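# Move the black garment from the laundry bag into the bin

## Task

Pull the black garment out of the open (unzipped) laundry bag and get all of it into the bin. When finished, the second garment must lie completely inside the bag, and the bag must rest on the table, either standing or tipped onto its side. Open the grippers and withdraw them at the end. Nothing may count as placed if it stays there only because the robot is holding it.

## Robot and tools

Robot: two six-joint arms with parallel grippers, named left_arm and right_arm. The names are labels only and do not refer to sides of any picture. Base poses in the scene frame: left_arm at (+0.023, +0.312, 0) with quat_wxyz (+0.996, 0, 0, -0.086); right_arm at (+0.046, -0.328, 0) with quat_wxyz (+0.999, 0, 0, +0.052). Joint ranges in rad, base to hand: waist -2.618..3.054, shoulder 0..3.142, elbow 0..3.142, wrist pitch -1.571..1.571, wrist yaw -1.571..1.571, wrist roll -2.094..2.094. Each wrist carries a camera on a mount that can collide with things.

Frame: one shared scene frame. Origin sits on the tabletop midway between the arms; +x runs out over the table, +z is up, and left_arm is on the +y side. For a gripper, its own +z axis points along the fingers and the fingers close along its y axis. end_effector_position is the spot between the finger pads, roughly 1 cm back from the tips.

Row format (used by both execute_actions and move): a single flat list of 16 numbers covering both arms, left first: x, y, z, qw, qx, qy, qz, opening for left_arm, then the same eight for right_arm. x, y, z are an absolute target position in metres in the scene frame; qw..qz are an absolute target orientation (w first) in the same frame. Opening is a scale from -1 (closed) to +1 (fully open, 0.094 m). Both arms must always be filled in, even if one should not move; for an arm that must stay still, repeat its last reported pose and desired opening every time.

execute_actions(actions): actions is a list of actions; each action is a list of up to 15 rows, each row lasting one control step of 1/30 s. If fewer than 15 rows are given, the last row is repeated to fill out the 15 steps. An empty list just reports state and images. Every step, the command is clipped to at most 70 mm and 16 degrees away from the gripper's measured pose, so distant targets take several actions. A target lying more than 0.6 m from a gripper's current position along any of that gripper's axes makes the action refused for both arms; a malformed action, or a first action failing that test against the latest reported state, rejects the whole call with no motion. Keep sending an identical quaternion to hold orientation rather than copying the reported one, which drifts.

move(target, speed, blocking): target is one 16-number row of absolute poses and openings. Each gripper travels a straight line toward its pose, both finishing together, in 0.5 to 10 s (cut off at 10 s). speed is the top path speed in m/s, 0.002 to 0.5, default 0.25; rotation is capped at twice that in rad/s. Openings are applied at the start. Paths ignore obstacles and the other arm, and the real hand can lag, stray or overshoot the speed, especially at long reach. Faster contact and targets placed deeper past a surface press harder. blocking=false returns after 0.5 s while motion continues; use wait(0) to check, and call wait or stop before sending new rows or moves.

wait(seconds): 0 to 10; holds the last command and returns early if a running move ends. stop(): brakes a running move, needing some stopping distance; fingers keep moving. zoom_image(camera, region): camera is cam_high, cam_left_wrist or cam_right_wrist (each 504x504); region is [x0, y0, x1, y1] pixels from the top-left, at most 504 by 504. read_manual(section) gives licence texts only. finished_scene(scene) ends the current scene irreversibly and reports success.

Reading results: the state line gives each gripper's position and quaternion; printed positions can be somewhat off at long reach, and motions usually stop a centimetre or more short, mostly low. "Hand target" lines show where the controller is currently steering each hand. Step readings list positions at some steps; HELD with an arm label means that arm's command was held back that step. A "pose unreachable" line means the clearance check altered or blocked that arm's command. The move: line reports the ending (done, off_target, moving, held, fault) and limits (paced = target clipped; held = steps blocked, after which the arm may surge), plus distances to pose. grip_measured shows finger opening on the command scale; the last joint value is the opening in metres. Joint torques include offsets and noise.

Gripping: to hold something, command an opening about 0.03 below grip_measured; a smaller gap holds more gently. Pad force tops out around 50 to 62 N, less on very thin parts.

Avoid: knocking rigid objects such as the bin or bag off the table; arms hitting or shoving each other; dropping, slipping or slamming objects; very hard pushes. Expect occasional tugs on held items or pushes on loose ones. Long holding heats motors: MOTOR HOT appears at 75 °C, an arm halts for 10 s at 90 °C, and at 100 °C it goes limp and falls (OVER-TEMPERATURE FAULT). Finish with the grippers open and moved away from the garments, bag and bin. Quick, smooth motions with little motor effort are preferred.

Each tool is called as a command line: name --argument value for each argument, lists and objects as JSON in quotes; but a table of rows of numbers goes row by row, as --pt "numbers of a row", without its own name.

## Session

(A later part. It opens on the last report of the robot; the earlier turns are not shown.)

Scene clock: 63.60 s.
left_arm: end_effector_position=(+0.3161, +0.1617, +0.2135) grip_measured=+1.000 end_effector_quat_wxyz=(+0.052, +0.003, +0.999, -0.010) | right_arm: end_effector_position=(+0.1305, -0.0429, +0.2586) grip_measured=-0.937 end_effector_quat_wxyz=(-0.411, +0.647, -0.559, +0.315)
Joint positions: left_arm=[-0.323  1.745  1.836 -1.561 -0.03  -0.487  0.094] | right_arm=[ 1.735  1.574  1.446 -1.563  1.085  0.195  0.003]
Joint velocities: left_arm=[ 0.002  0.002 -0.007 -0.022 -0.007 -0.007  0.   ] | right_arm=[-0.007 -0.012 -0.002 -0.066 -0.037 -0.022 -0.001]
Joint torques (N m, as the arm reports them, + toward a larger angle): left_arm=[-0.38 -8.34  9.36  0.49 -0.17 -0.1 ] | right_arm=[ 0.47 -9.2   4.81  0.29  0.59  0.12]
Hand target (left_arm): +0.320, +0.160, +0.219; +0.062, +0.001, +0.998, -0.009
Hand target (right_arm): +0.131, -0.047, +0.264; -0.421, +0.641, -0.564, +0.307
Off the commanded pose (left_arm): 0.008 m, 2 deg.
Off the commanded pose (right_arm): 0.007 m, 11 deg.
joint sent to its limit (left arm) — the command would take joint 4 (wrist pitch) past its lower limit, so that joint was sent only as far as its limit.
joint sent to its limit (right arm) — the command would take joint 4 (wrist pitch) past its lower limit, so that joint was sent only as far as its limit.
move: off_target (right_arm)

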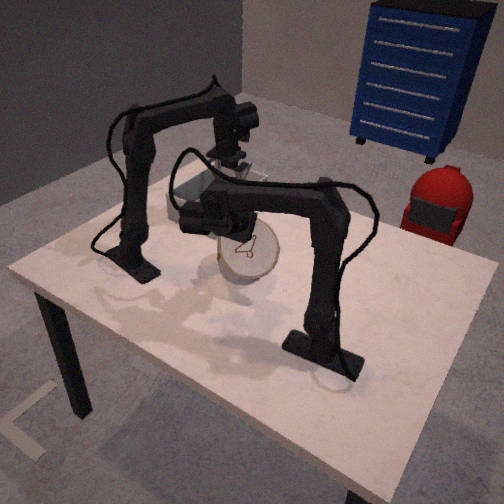

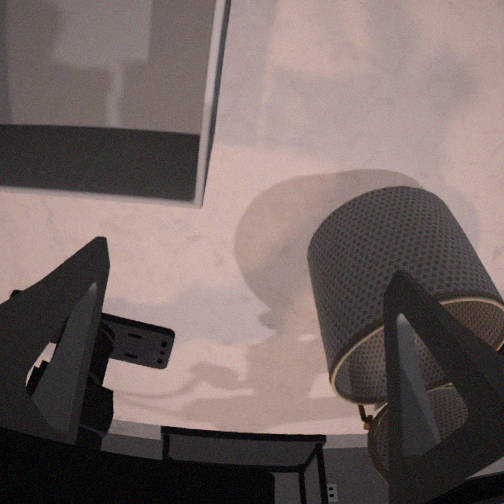

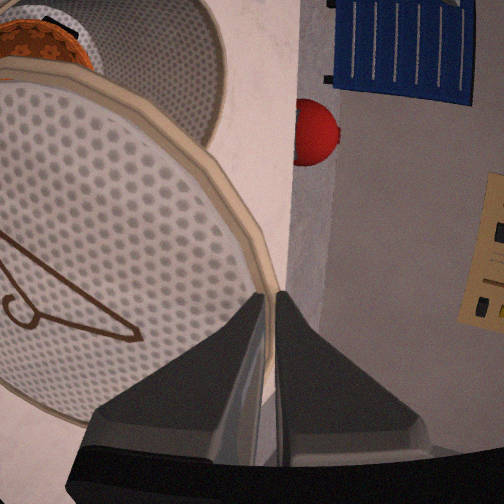

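move --target '[0.3,0.06,0.24,0.044,0,1,0,0, 0.17,-0.03,0.275,0.41,-0.647,0.559,-0.315,-1]' --speed 0.1

Scene clock: 68.83 s.
left_arm: end_effector_position=(+0.2959, +0.0616, +0.2337) grip_measured=+0.003 end_effector_quat_wxyz=(+0.089, +0.008, +0.995, -0.049) | right_arm: end_effector_position=(+0.1669, -0.0297, +0.2639) grip_measured=-0.937 end_effector_quat_wxyz=(-0.395, +0.661, -0.546, +0.330)
Joint positions: left_arm=[-0.6    1.849  2.036 -1.562 -0.052 -0.751  0.047] | right_arm=[ 1.589  1.547  1.446 -1.352  1.078 -0.138  0.003]
Joint velocities: left_arm=[-0.017 -0.017 -0.007 -0.037 -0.051 -0.081 -0.   ] | right_arm=[-0.002 -0.007 -0.012 -0.037  0.051 -0.022 -0.   ]
Joint torques (N m, as the arm reports them, + toward a larger angle): left_arm=[-0.26 -9.17  9.03  0.7  -0.2  -0.06] | right_arm=[-0.66 -9.17  7.39  0.83  0.57  0.02]
Hand target (left_arm): +0.299, +0.060, +0.239; +0.099, +0.002, +0.994, -0.050
Hand target (right_arm): +0.170, -0.029, +0.276; -0.413, +0.647, -0.558, +0.315
Off the commanded pose (left_arm): 0.008 m, 8 deg.
Off the commanded pose (right_arm): 0.011 m, 3 deg.
joint sent to its limit (left arm) — the command would take joint 4 (wrist pitch) past its lower limit, so that joint was sent only as far as its limit.
move: off_target (left_arm, right_arm)

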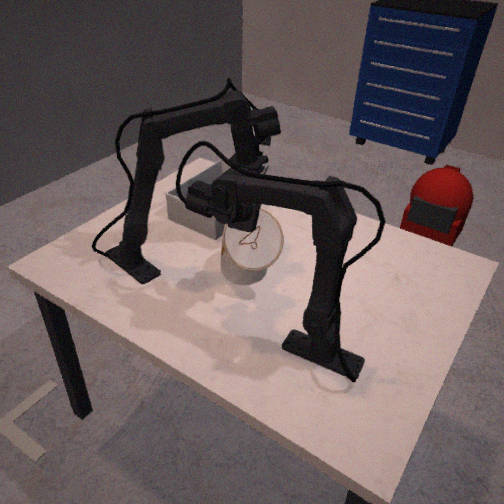

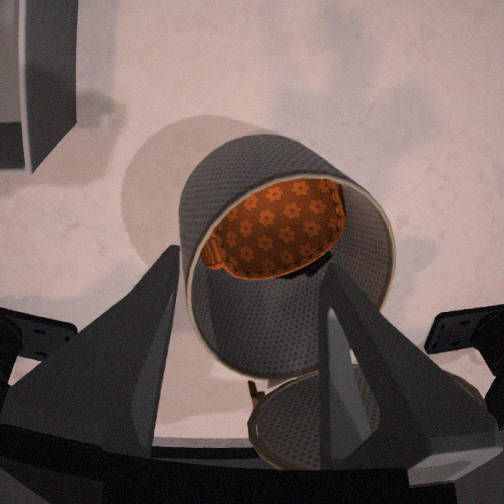

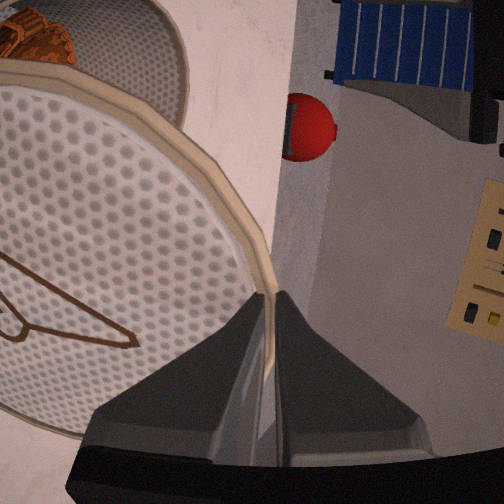

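move --target '[0.265,0.04,0.2,0,0,1,0,-0.3, 0.17,-0.03,0.275,0.41,-0.647,0.559,-0.315,-1]' --speed 0.08

Scene clock: 73.43 s.
left_arm: end_effector_position=(+0.2690, +0.0404, +0.2053) grip_measured=-0.297 end_effector_quat_wxyz=(+0.037, +0.002, +0.999, -0.037) | right_arm: end_effector_position=(+0.1664, -0.0292, +0.2631) grip_measured=-0.937 end_effector_quat_wxyz=(-0.394, +0.663, -0.545, +0.328)
Joint positions: left_arm=[-0.67   1.889  1.984 -1.562 -0.005 -0.838  0.033] | right_arm=[ 1.589  1.547  1.446 -1.349  1.072 -0.144  0.003]
Joint velocities: left_arm=[-0.007  0.007 -0.007 -0.081 -0.066  0.051 -0.001] | right_arm=[-0.002 -0.002 -0.007  0.051  0.037  0.007  0.   ]
Joint torques (N m, as the arm reports them, + toward a larger angle): left_arm=[-0.47 -9.8   5.43  0.51  0.01 -0.07] | right_arm=[-0.78 -9.17  7.26  0.78  0.59  0.07]
Hand target (left_arm): +0.264, +0.041, +0.200; +0.027, +0.000, +0.999, -0.029
Hand target (right_arm): +0.170, -0.030, +0.275; -0.411, +0.648, -0.559, +0.315
Off the commanded pose (left_arm): 0.007 m, 6 deg.
Off the commanded pose (right_arm): 0.012 m, 3 deg.
joint sent to its limit (left arm) — the command would take joint 4 (wrist pitch) past its lower limit, so that joint was sent only as far as its limit.
move: off_target (left_arm, right_arm)

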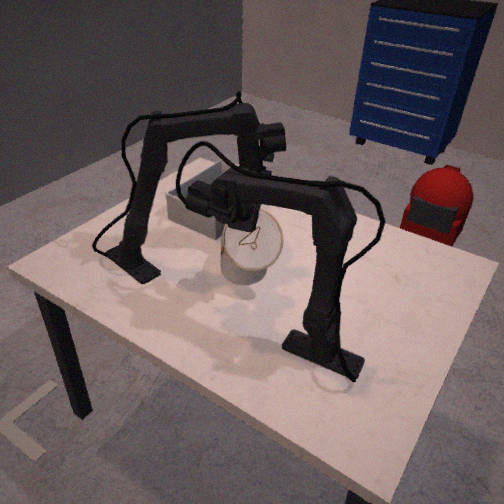

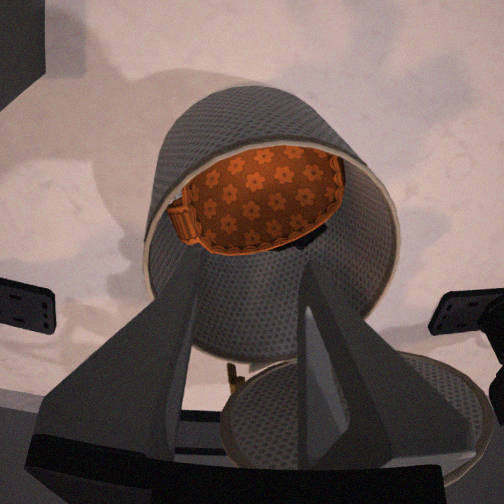

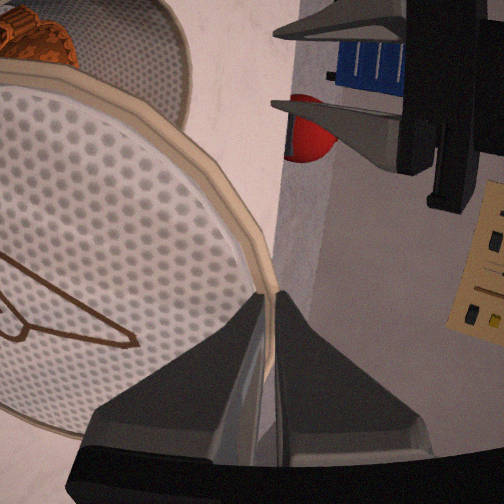

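move --target '[0.245,0.035,0.16,0,0,1,0,-0.3, 0.17,-0.03,0.275,0.41,-0.647,0.559,-0.315,-1]' --speed 0.06

move --target '[0.25,0.035,0.11,0,0,1,0,-0.3, 0.14,-0.04,0.27,0.41,-0.647,0.559,-0.315,-1]' --speed 0.06

Scene clock: 80.23 s.
left_arm: end_effector_position=(+0.2460, +0.0383, +0.1657) grip_measured=-0.297 end_effector_quat_wxyz=(+0.003, +0.002, +1.000, -0.001) | right_arm: end_effector_position=(+0.1661, -0.0292, +0.2626) grip_measured=-0.937 end_effector_quat_wxyz=(-0.393, +0.664, -0.546, +0.327)
Joint positions: left_arm=[-0.721  1.894  1.834 -1.505 -0.002 -0.889  0.033] | right_arm=[ 1.589  1.547  1.446 -1.349  1.068 -0.144  0.003]
Joint velocities: left_arm=[-0.002 -0.007 -0.012  0.066 -0.022  0.007 -0.   ] | right_arm=[-0.007  0.007  0.007  0.022  0.051  0.051 -0.001]
Joint torques (N m, as the arm reports them, + toward a larger angle): left_arm=[ -0.61 -10.22   5.51   0.55   0.11  -0.11] | right_arm=[-0.79 -9.19  7.24  0.78  0.63  0.07]
Hand target (left_arm): +0.244, +0.036, +0.160; +0.000, -0.000, +1.000, +0.000
Hand target (right_arm): +0.170, -0.030, +0.275; -0.410, +0.648, -0.559, +0.315
Off the commanded pose (left_arm): 0.007 m, 0 deg.
Off the commanded pose (right_arm): 0.013 m, 3 deg.
move: off_target (right_arm)

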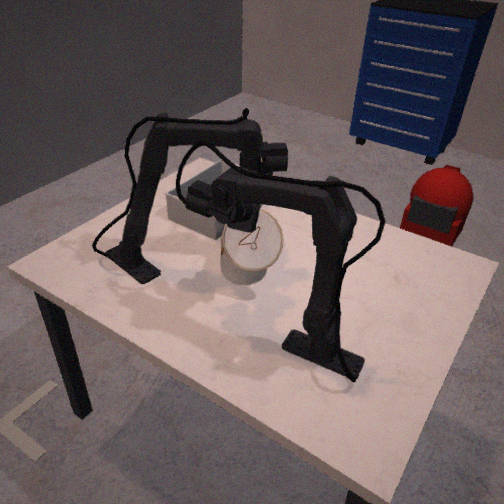

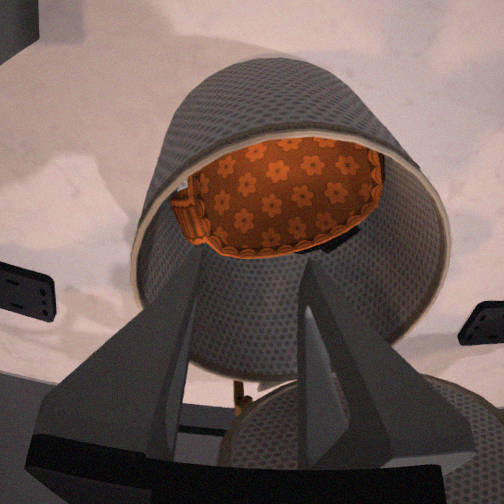

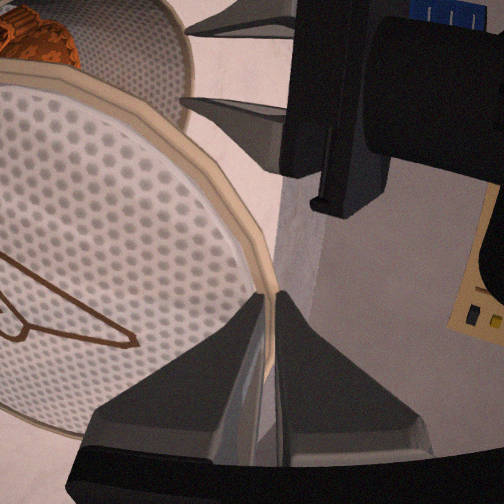

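Scene clock: 81.63 s.
left_arm: end_effector_position=(+0.2483, +0.0352, +0.1156) grip_measured=-0.297 end_effector_quat_wxyz=(+0.002, +0.002, +1.000, -0.001) | right_arm: end_effector_position=(+0.1419, -0.0449, +0.2587) grip_measured=-0.937 end_effector_quat_wxyz=(-0.394, +0.655, -0.558, +0.322)
Joint positions: left_arm=[-0.721  1.894  1.634 -1.306 -0.001 -0.889  0.033] | right_arm=[ 1.687  1.559  1.446 -1.53   1.067  0.104  0.003]
Joint velocities: left_arm=[-0.032 -0.002 -0.012 -0.066  0.037 -0.037 -0.   ] | right_arm=[ 0.007  0.012 -0.007 -0.037 -0.022  0.007  0.001]
Joint torques (N m, as the arm reports them, + toward a larger angle): left_arm=[  0.21 -10.26   5.69   0.5    0.01   0.04] | right_arm=[ 0.66 -6.45  8.52  0.26  0.69  0.09]
Hand target (left_arm): +0.249, +0.036, +0.110; +0.000, +0.000, +1.000, +0.000
Hand target (right_arm): +0.140, -0.041, +0.269; -0.409, +0.648, -0.560, +0.315
Off the commanded pose (left_arm): 0.006 m, 0 deg.
Off the commanded pose (right_arm): 0.012 m, 2 deg.
move: off_target (right_arm)

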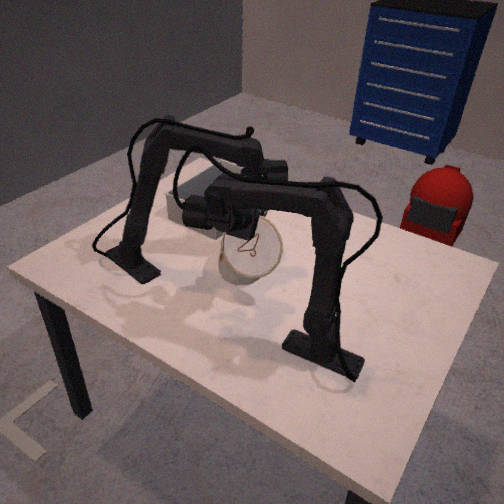

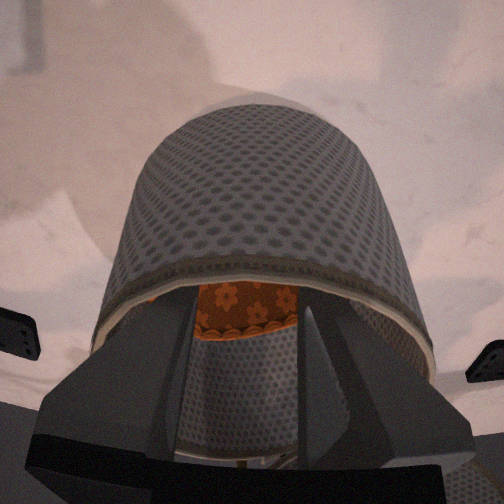

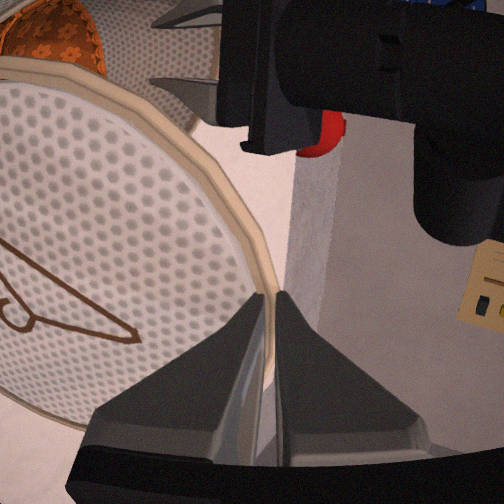

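move --target '[0.29,0.03,0.09,0,0,1,0,-0.3, 0.13,-0.06,0.255,0.41,-0.647,0.559,-0.315,-1]' --speed 0.05

move --target '[0.26,0.03,0.06,0,0,1,0,-0.1, 0.13,-0.06,0.255,0.41,-0.647,0.559,-0.315,-1]' --speed 0.05

Scene clock: 86.77 s.
left_arm: end_effector_position=(+0.2730, +0.0354, +0.0886) grip_measured=-0.297 end_effector_quat_wxyz=(-0.022, +0.001, +1.000, +0.011) | right_arm: end_effector_position=(+0.1326, -0.0549, +0.2541) grip_measured=-0.936 end_effector_quat_wxyz=(-0.412, +0.646, -0.560, +0.314)
Joint positions: left_arm=[-0.66   2.013  1.691 -1.294  0.018 -0.83   0.033] | right_arm=[ 1.74   1.528  1.382 -1.554  1.085  0.208  0.003]
Joint velocities: left_arm=[ 0.017  0.002  0.007  0.007  0.051 -0.037 -0.001] | right_arm=[ 0.007  0.002 -0.007 -0.022 -0.007  0.037 -0.   ]
Joint torques (N m, as the arm reports them, + toward a larger angle): left_arm=[  1.15 -10.68   9.04   0.59  -0.17   0.14] | right_arm=[ 0.88 -8.16  4.35  0.18  0.43  0.04]
Hand target (left_arm): +0.289, +0.030, +0.090; -0.000, -0.000, +1.000, -0.000
Hand target (right_arm): +0.131, -0.060, +0.254; -0.411, +0.650, -0.558, +0.312
Off the commanded pose (left_arm): 0.018 m, 3 deg.
Off the commanded pose (right_arm): 0.006 m, 0 deg.
joint sent to its limit (right arm) — the command would take joint 4 (wrist pitch) past its lower limit, so that joint was sent only as far as its limit.
move: off_target (left_arm)

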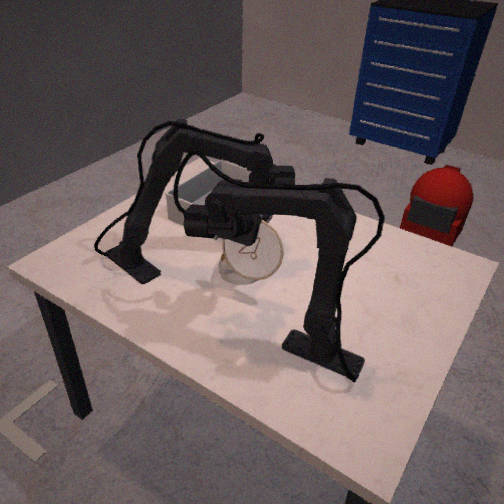

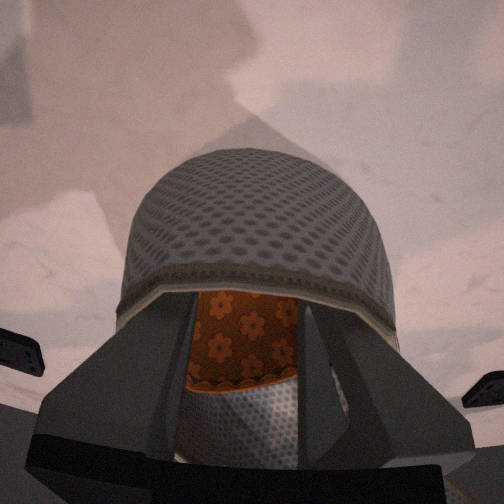

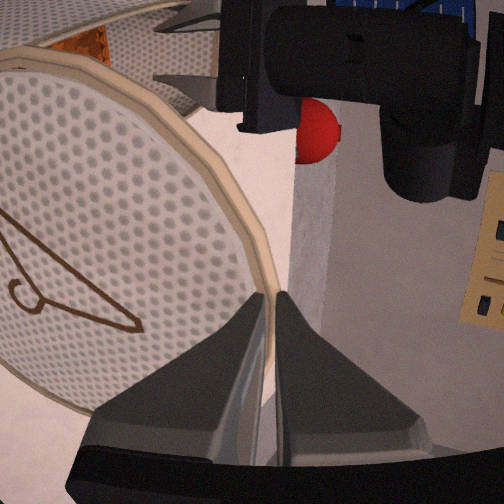

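Scene clock: 87.83 s.
left_arm: end_effector_position=(+0.2531, +0.0304, +0.0597) grip_measured=-0.103 end_effector_quat_wxyz=(-0.022, +0.006, +1.000, +0.004) | right_arm: end_effector_position=(+0.1329, -0.0548, +0.2548) grip_measured=-0.935 end_effector_quat_wxyz=(-0.415, +0.644, -0.562, +0.313)
Joint positions: left_arm=[-0.705  1.983  1.533 -1.155  0.027 -0.865  0.042] | right_arm=[ 1.74   1.528  1.382 -1.554  1.089  0.214  0.003]
Joint velocities: left_arm=[-0.002  0.012  0.022  0.081  0.007  0.051 -0.001] | right_arm=[ 0.017  0.007 -0.007 -0.007  0.051 -0.037 -0.001]
Joint torques (N m, as the arm reports them, + toward a larger angle): left_arm=[  0.23 -12.98   4.67   0.68  -0.27  -0.1 ] | right_arm=[ 0.96 -8.12  4.36  0.18  0.41 -0.01]
Hand target (left_arm): +0.260, +0.031, +0.060; -0.001, +0.000, +1.000, +0.001
Hand target (right_arm): +0.131, -0.060, +0.255; -0.412, +0.649, -0.558, +0.312
Off the commanded pose (left_arm): 0.007 m, 3 deg.
Off the commanded pose (right_arm): 0.006 m, 1 deg.
joint sent to its limit (right arm) — the command would take joint 4 (wrist pitch) past its lower limit, so that joint was sent only as far as its limit.
move: off_target (left_arm)

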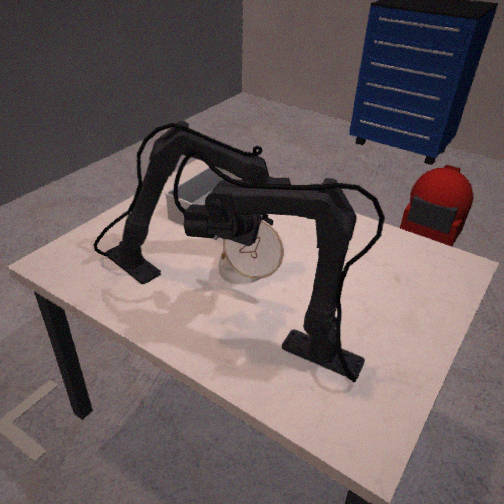

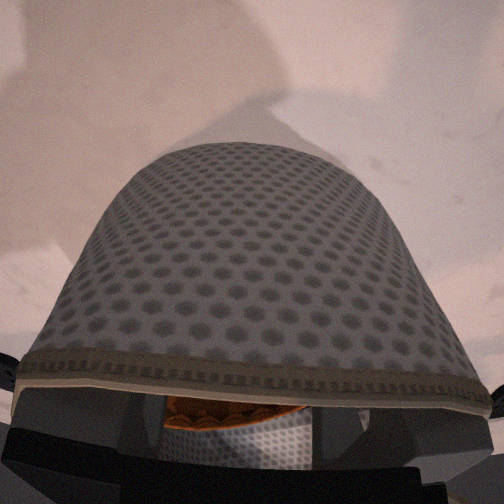

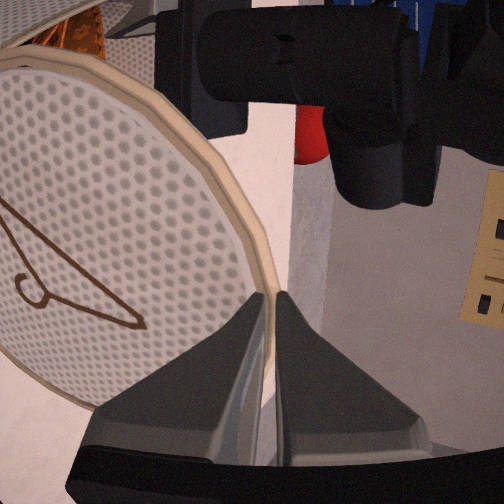

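move --target '[0.23,0.03,0.035,0,0,1,0,-0.1, 0.13,-0.06,0.255,0.41,-0.647,0.559,-0.315,-1]' --speed 0.04

move --target '[0.23,0.03,0.035,0,0,1,0,-1, 0.13,-0.06,0.255,0.41,-0.647,0.559,-0.315,-1]'

move --target '[0.235,0.035,0.2,0,0,1,0,-1, 0.14,-0.06,0.265,0.41,-0.647,0.559,-0.315,-1]' --speed 0.08

Scene clock: 93.30 s.
left_arm: end_effector_position=(+0.2358, +0.0290, +0.0392) grip_measured=-0.103 end_effector_quat_wxyz=(+0.003, -0.002, +1.000, -0.002) | right_arm: end_effector_position=(+0.1328, -0.0548, +0.2547) grip_measured=-0.935 end_effector_quat_wxyz=(-0.415, +0.644, -0.562, +0.313)
Joint positions: left_arm=[-0.759  1.93   1.375 -1.009 -0.001 -0.934  0.042] | right_arm=[ 1.74   1.528  1.382 -1.554  1.088  0.216  0.003]
Joint velocities: left_arm=[-0.002 -0.012 -0.007  0.007  0.051 -0.051  0.   ] | right_arm=[-0.007  0.002  0.002  0.066  0.022  0.037 -0.   ]
Joint torques (N m, as the arm reports them, + toward a larger angle): left_arm=[ -0.72 -11.49   4.49   0.46   0.02  -0.03] | right_arm=[ 0.97 -8.11  4.37  0.19  0.42 -0.02]
Hand target (left_arm): +0.230, +0.031, +0.035; +0.000, +0.000, +1.000, +0.001
Hand target (right_arm): +0.131, -0.060, +0.255; -0.412, +0.650, -0.558, +0.312
Off the commanded pose (left_arm): 0.007 m, 0 deg.
Off the commanded pose (right_arm): 0.006 m, 1 deg.
joint sent to its limit (right arm) — the command would take joint 4 (wrist pitch) past its lower limit, so that joint was sent only as far as its limit.
move: done

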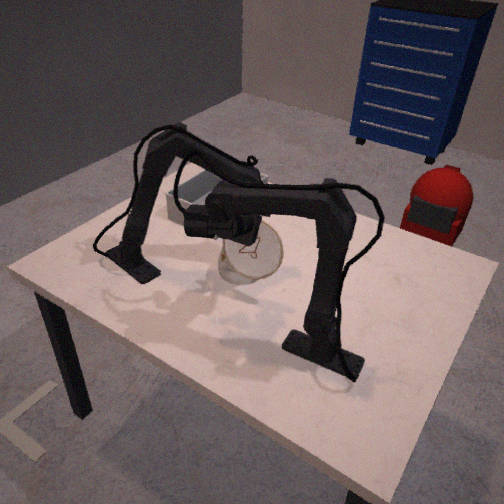

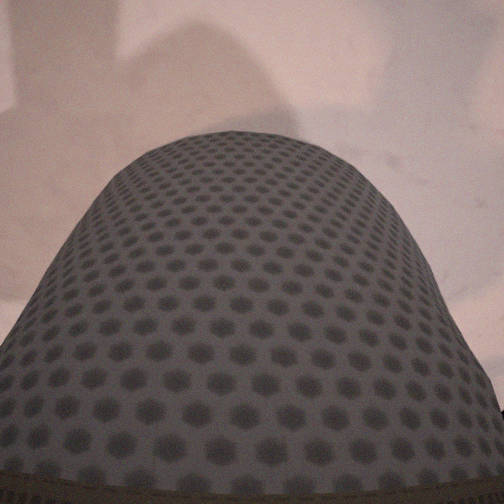

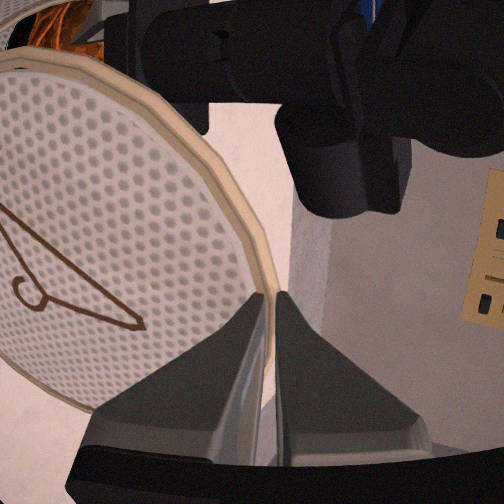

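Scene clock: 94.00 s.
left_arm: end_effector_position=(+0.2347, +0.0281, +0.0392) grip_measured=-0.988 end_effector_quat_wxyz=(+0.002, +0.000, +1.000, -0.003) | right_arm: end_effector_position=(+0.1328, -0.0548, +0.2547) grip_measured=-0.935 end_effector_quat_wxyz=(-0.415, +0.643, -0.563, +0.312)
Joint positions: left_arm=[-0.763  1.93   1.375 -1.009  0.    -0.934  0.001] | right_arm=[ 1.74   1.528  1.382 -1.554  1.088  0.218  0.003]
Joint velocities: left_arm=[-0.017 -0.002 -0.012  0.051  0.007  0.066 -0.001] | right_arm=[-0.002 -0.002 -0.007 -0.007  0.051 -0.007 -0.   ]
Joint torques (N m, as the arm reports them, + toward a larger angle): left_arm=[ -0.51 -11.42   4.35   0.44   0.05  -0.05] | right_arm=[ 0.97 -8.12  4.36  0.19  0.42 -0.04]
Hand target (left_arm): +0.230, +0.030, +0.035; +0.000, +0.000, +1.000, +0.000
Hand target (right_arm): +0.131, -0.060, +0.255; -0.412, +0.649, -0.558, +0.312
Off the commanded pose (left_arm): 0.007 m, 0 deg.
Off the commanded pose (right_arm): 0.006 m, 1 deg.
joint sent to its limit (right arm) — the command would take joint 4 (wrist pitch) past its lower limit, so that joint was sent only as far as its limit.
move: done

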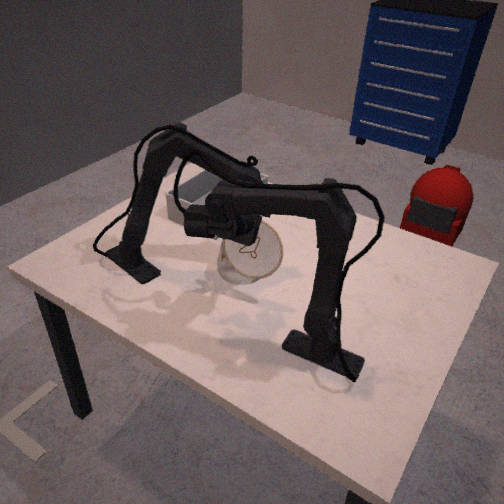

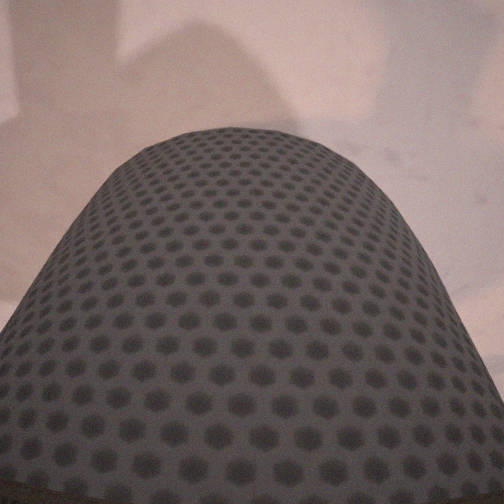

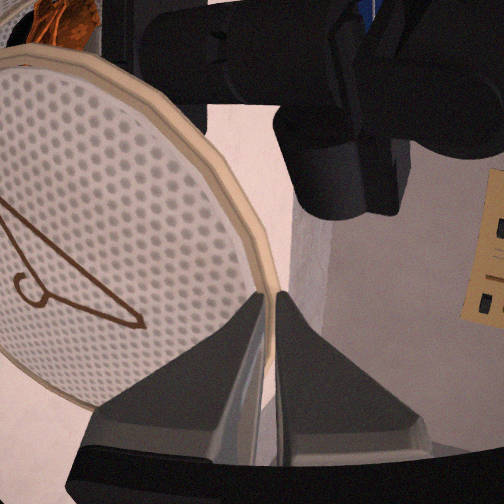

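Scene clock: 96.43 s.
left_arm: end_effector_position=(+0.2335, +0.0321, +0.1835) grip_measured=-0.989 end_effector_quat_wxyz=(+0.007, -0.001, +1.000, -0.010) | right_arm: end_effector_position=(+0.1373, -0.0578, +0.2560) grip_measured=-0.935 end_effector_quat_wxyz=(-0.403, +0.655, -0.551, +0.324)
Joint positions: left_arm=[-0.759  1.877  1.884 -1.552  0.    -0.933  0.001] | right_arm=[ 1.723  1.518  1.382 -1.554  1.083  0.155  0.003]
Joint velocities: left_arm=[-0.002 -0.012 -0.007  0.037 -0.066  0.037 -0.001] | right_arm=[ 0.002 -0.007 -0.002 -0.051  0.007  0.007  0.002]
Joint torques (N m, as the arm reports them, + toward a larger angle): left_arm=[  0.6  -12.03  10.21   0.15   0.12   0.08] | right_arm=[-0.66 -8.34  6.87  0.28  0.54 -0.03]
Hand target (left_arm): +0.236, +0.033, +0.199; +0.020, +0.000, +0.999, -0.026
Hand target (right_arm): +0.140, -0.060, +0.265; -0.411, +0.648, -0.559, +0.315
Off the commanded pose (left_arm): 0.017 m, 1 deg.
Off the commanded pose (right_arm): 0.010 m, 2 deg.
joint sent to its limit (left arm) — the command would take joint 4 (wrist pitch) past its lower limit, so that joint was sent only as far as its limit.
move: off_target (left_arm)

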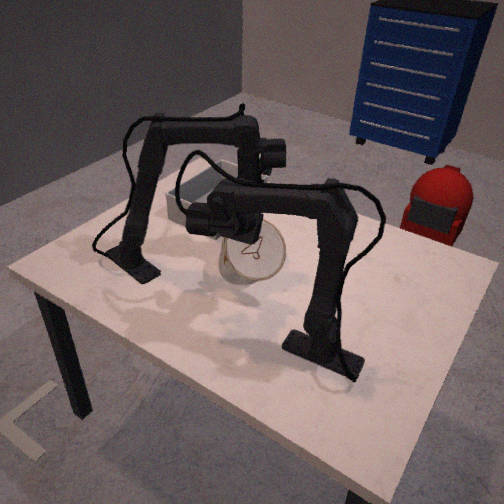

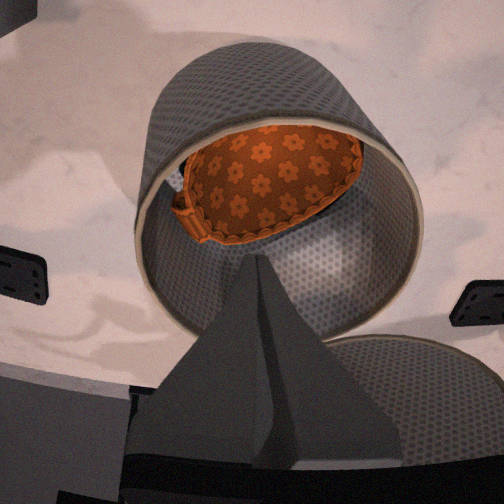

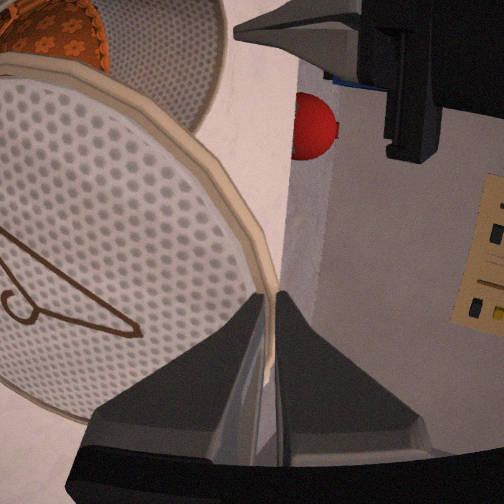

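move --target '[0.22,0.035,0.1,0,0,1,0,0.2, 0.14,-0.06,0.265,0.41,-0.647,0.559,-0.315,-1]' --speed 0.1

move --target '[0.22,0.04,0.015,0,0,1,0,0.5, 0.14,-0.06,0.265,0.41,-0.647,0.559,-0.315,-1]' --speed 0.06

move --target '[0.22,0.04,0.015,0,0,1,0,-1, 0.14,-0.06,0.265,0.41,-0.647,0.559,-0.315,-1]'

Scene clock: 103.57 s.
left_arm: end_effector_position=(+0.2210, +0.0380, +0.0950) grip_measured=+0.197 end_effector_quat_wxyz=(-0.008, +0.001, +1.000, +0.011) | right_arm: end_effector_position=(+0.1371, -0.0579, +0.2557) grip_measured=-0.935 end_effector_quat_wxyz=(-0.402, +0.656, -0.551, +0.324)
Joint positions: left_arm=[-0.778  1.857  1.504 -1.245  0.    -0.947  0.056] | right_arm=[ 1.723  1.518  1.382 -1.554  1.081  0.155  0.003]
Joint velocities: left_arm=[-0.012 -0.017  0.002  0.037 -0.022 -0.022 -0.   ] | right_arm=[ 0.012  0.012 -0.002  0.007 -0.125 -0.066  0.001]
Joint torques (N m, as the arm reports them, + toward a larger angle): left_arm=[ -0.53 -12.63   5.82   0.38   0.04  -0.09] | right_arm=[-0.65 -8.33  6.88  0.27  0.56 -0.02]
Hand target (left_arm): +0.219, +0.036, +0.100; -0.000, -0.000, +1.000, +0.000
Hand target (right_arm): +0.140, -0.060, +0.265; -0.411, +0.647, -0.559, +0.315
Off the commanded pose (left_arm): 0.006 m, 2 deg.
Off the commanded pose (right_arm): 0.010 m, 2 deg.
move: done

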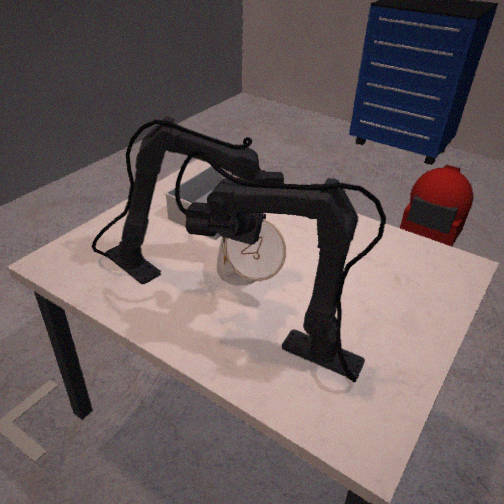

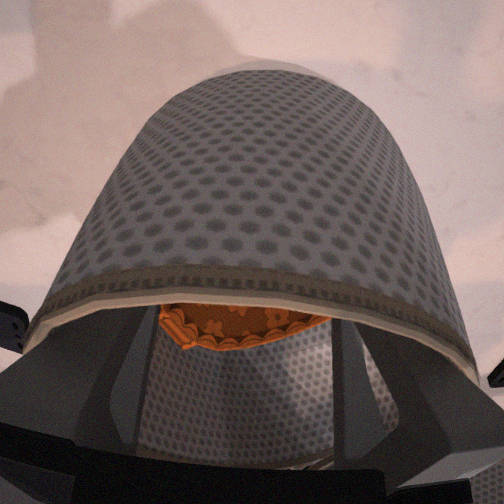

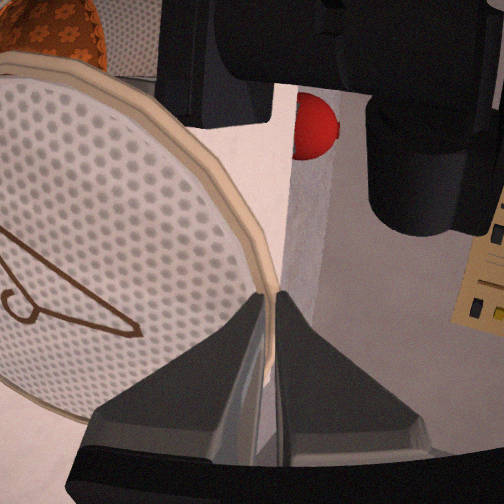

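Scene clock: 105.17 s.
left_arm: end_effector_position=(+0.2201, +0.0372, +0.0313) grip_measured=+0.497 end_effector_quat_wxyz=(+0.004, +0.001, +1.000, -0.011) | right_arm: end_effector_position=(+0.1376, -0.0576, +0.2567) grip_measured=-0.935 end_effector_quat_wxyz=(-0.404, +0.654, -0.550, +0.325)
Joint positions: left_arm=[-0.778  1.87   1.259 -0.938  0.007 -0.947  0.07 ] | right_arm=[ 1.723  1.518  1.382 -1.554  1.087  0.156  0.003]
Joint velocities: left_arm=[ 0.002 -0.002  0.002 -0.022 -0.007 -0.022 -0.001] | right_arm=[ 0.012 -0.017 -0.012 -0.022  0.051  0.037  0.001]
Joint torques (N m, as the arm reports them, + toward a larger angle): left_arm=[ 0.01 -7.75  4.17  0.74 -0.05 -0.02] | right_arm=[-0.66 -8.33  6.89  0.27  0.49 -0.02]
Hand target (left_arm): +0.219, +0.041, +0.016; -0.000, +0.000, +1.000, +0.000
Hand target (right_arm): +0.140, -0.060, +0.265; -0.411, +0.648, -0.559, +0.315
Off the commanded pose (left_arm): 0.016 m, 1 deg.
Off the commanded pose (right_arm): 0.009 m, 2 deg.
move: off_target (left_arm)

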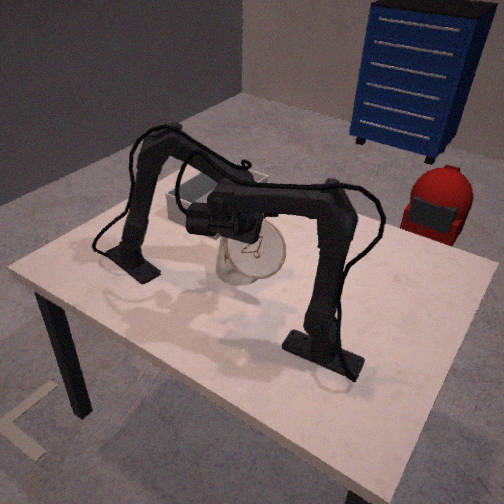

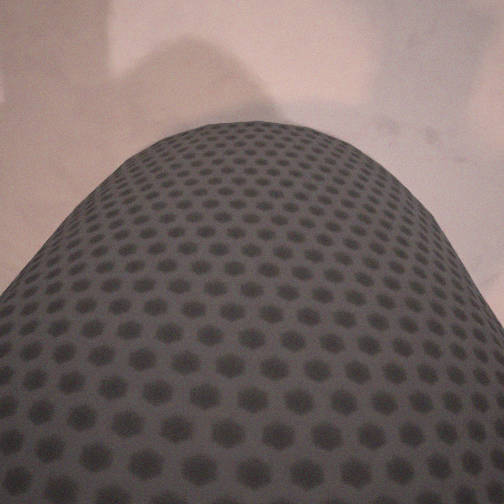

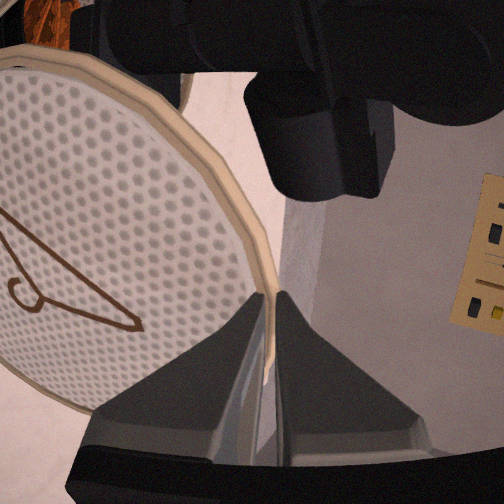

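Scene clock: 105.87 s.
left_arm: end_effector_position=(+0.2215, +0.0351, +0.0249) grip_measured=-0.989 end_effector_quat_wxyz=(+0.003, +0.001, +1.000, -0.010) | right_arm: end_effector_position=(+0.1376, -0.0576, +0.2567) grip_measured=-0.935 end_effector_quat_wxyz=(-0.404, +0.654, -0.550, +0.325)
Joint positions: left_arm=[-0.778  1.89   1.259 -0.921  0.008 -0.947  0.001] | right_arm=[ 1.723  1.518  1.382 -1.554  1.087  0.155  0.003]
Joint velocities: left_arm=[ 0.007 -0.007  0.007  0.007 -0.037 -0.007  0.001] | right_arm=[-0.032 -0.012 -0.002 -0.022  0.007  0.022 -0.   ]
Joint torques (N m, as the arm reports them, + toward a larger angle): left_arm=[ 0.02 -9.32  4.56  0.58 -0.06  0.06] | right_arm=[-0.66 -8.32  6.9   0.27  0.49 -0.01]
Hand target (left_arm): +0.220, +0.040, +0.015; -0.000, +0.000, +1.000, +0.000
Hand target (right_arm): +0.140, -0.060, +0.265; -0.411, +0.648, -0.559, +0.315
Off the commanded pose (left_arm): 0.011 m, 1 deg.
Off the commanded pose (right_arm): 0.009 m, 2 deg.
move: off_target (left_arm)

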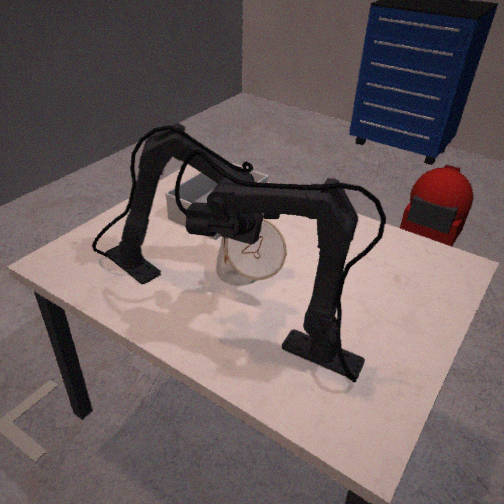

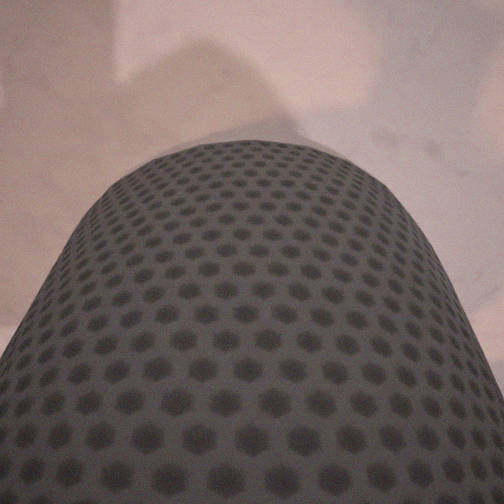

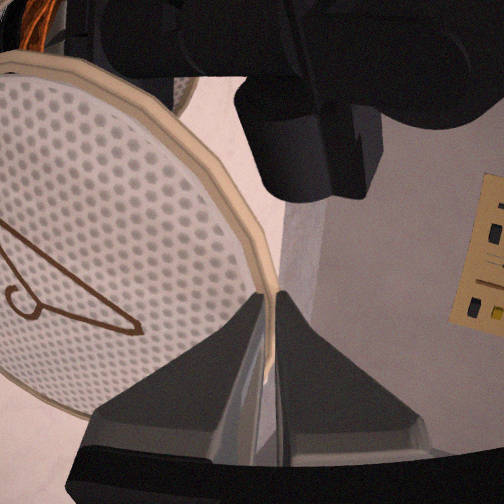

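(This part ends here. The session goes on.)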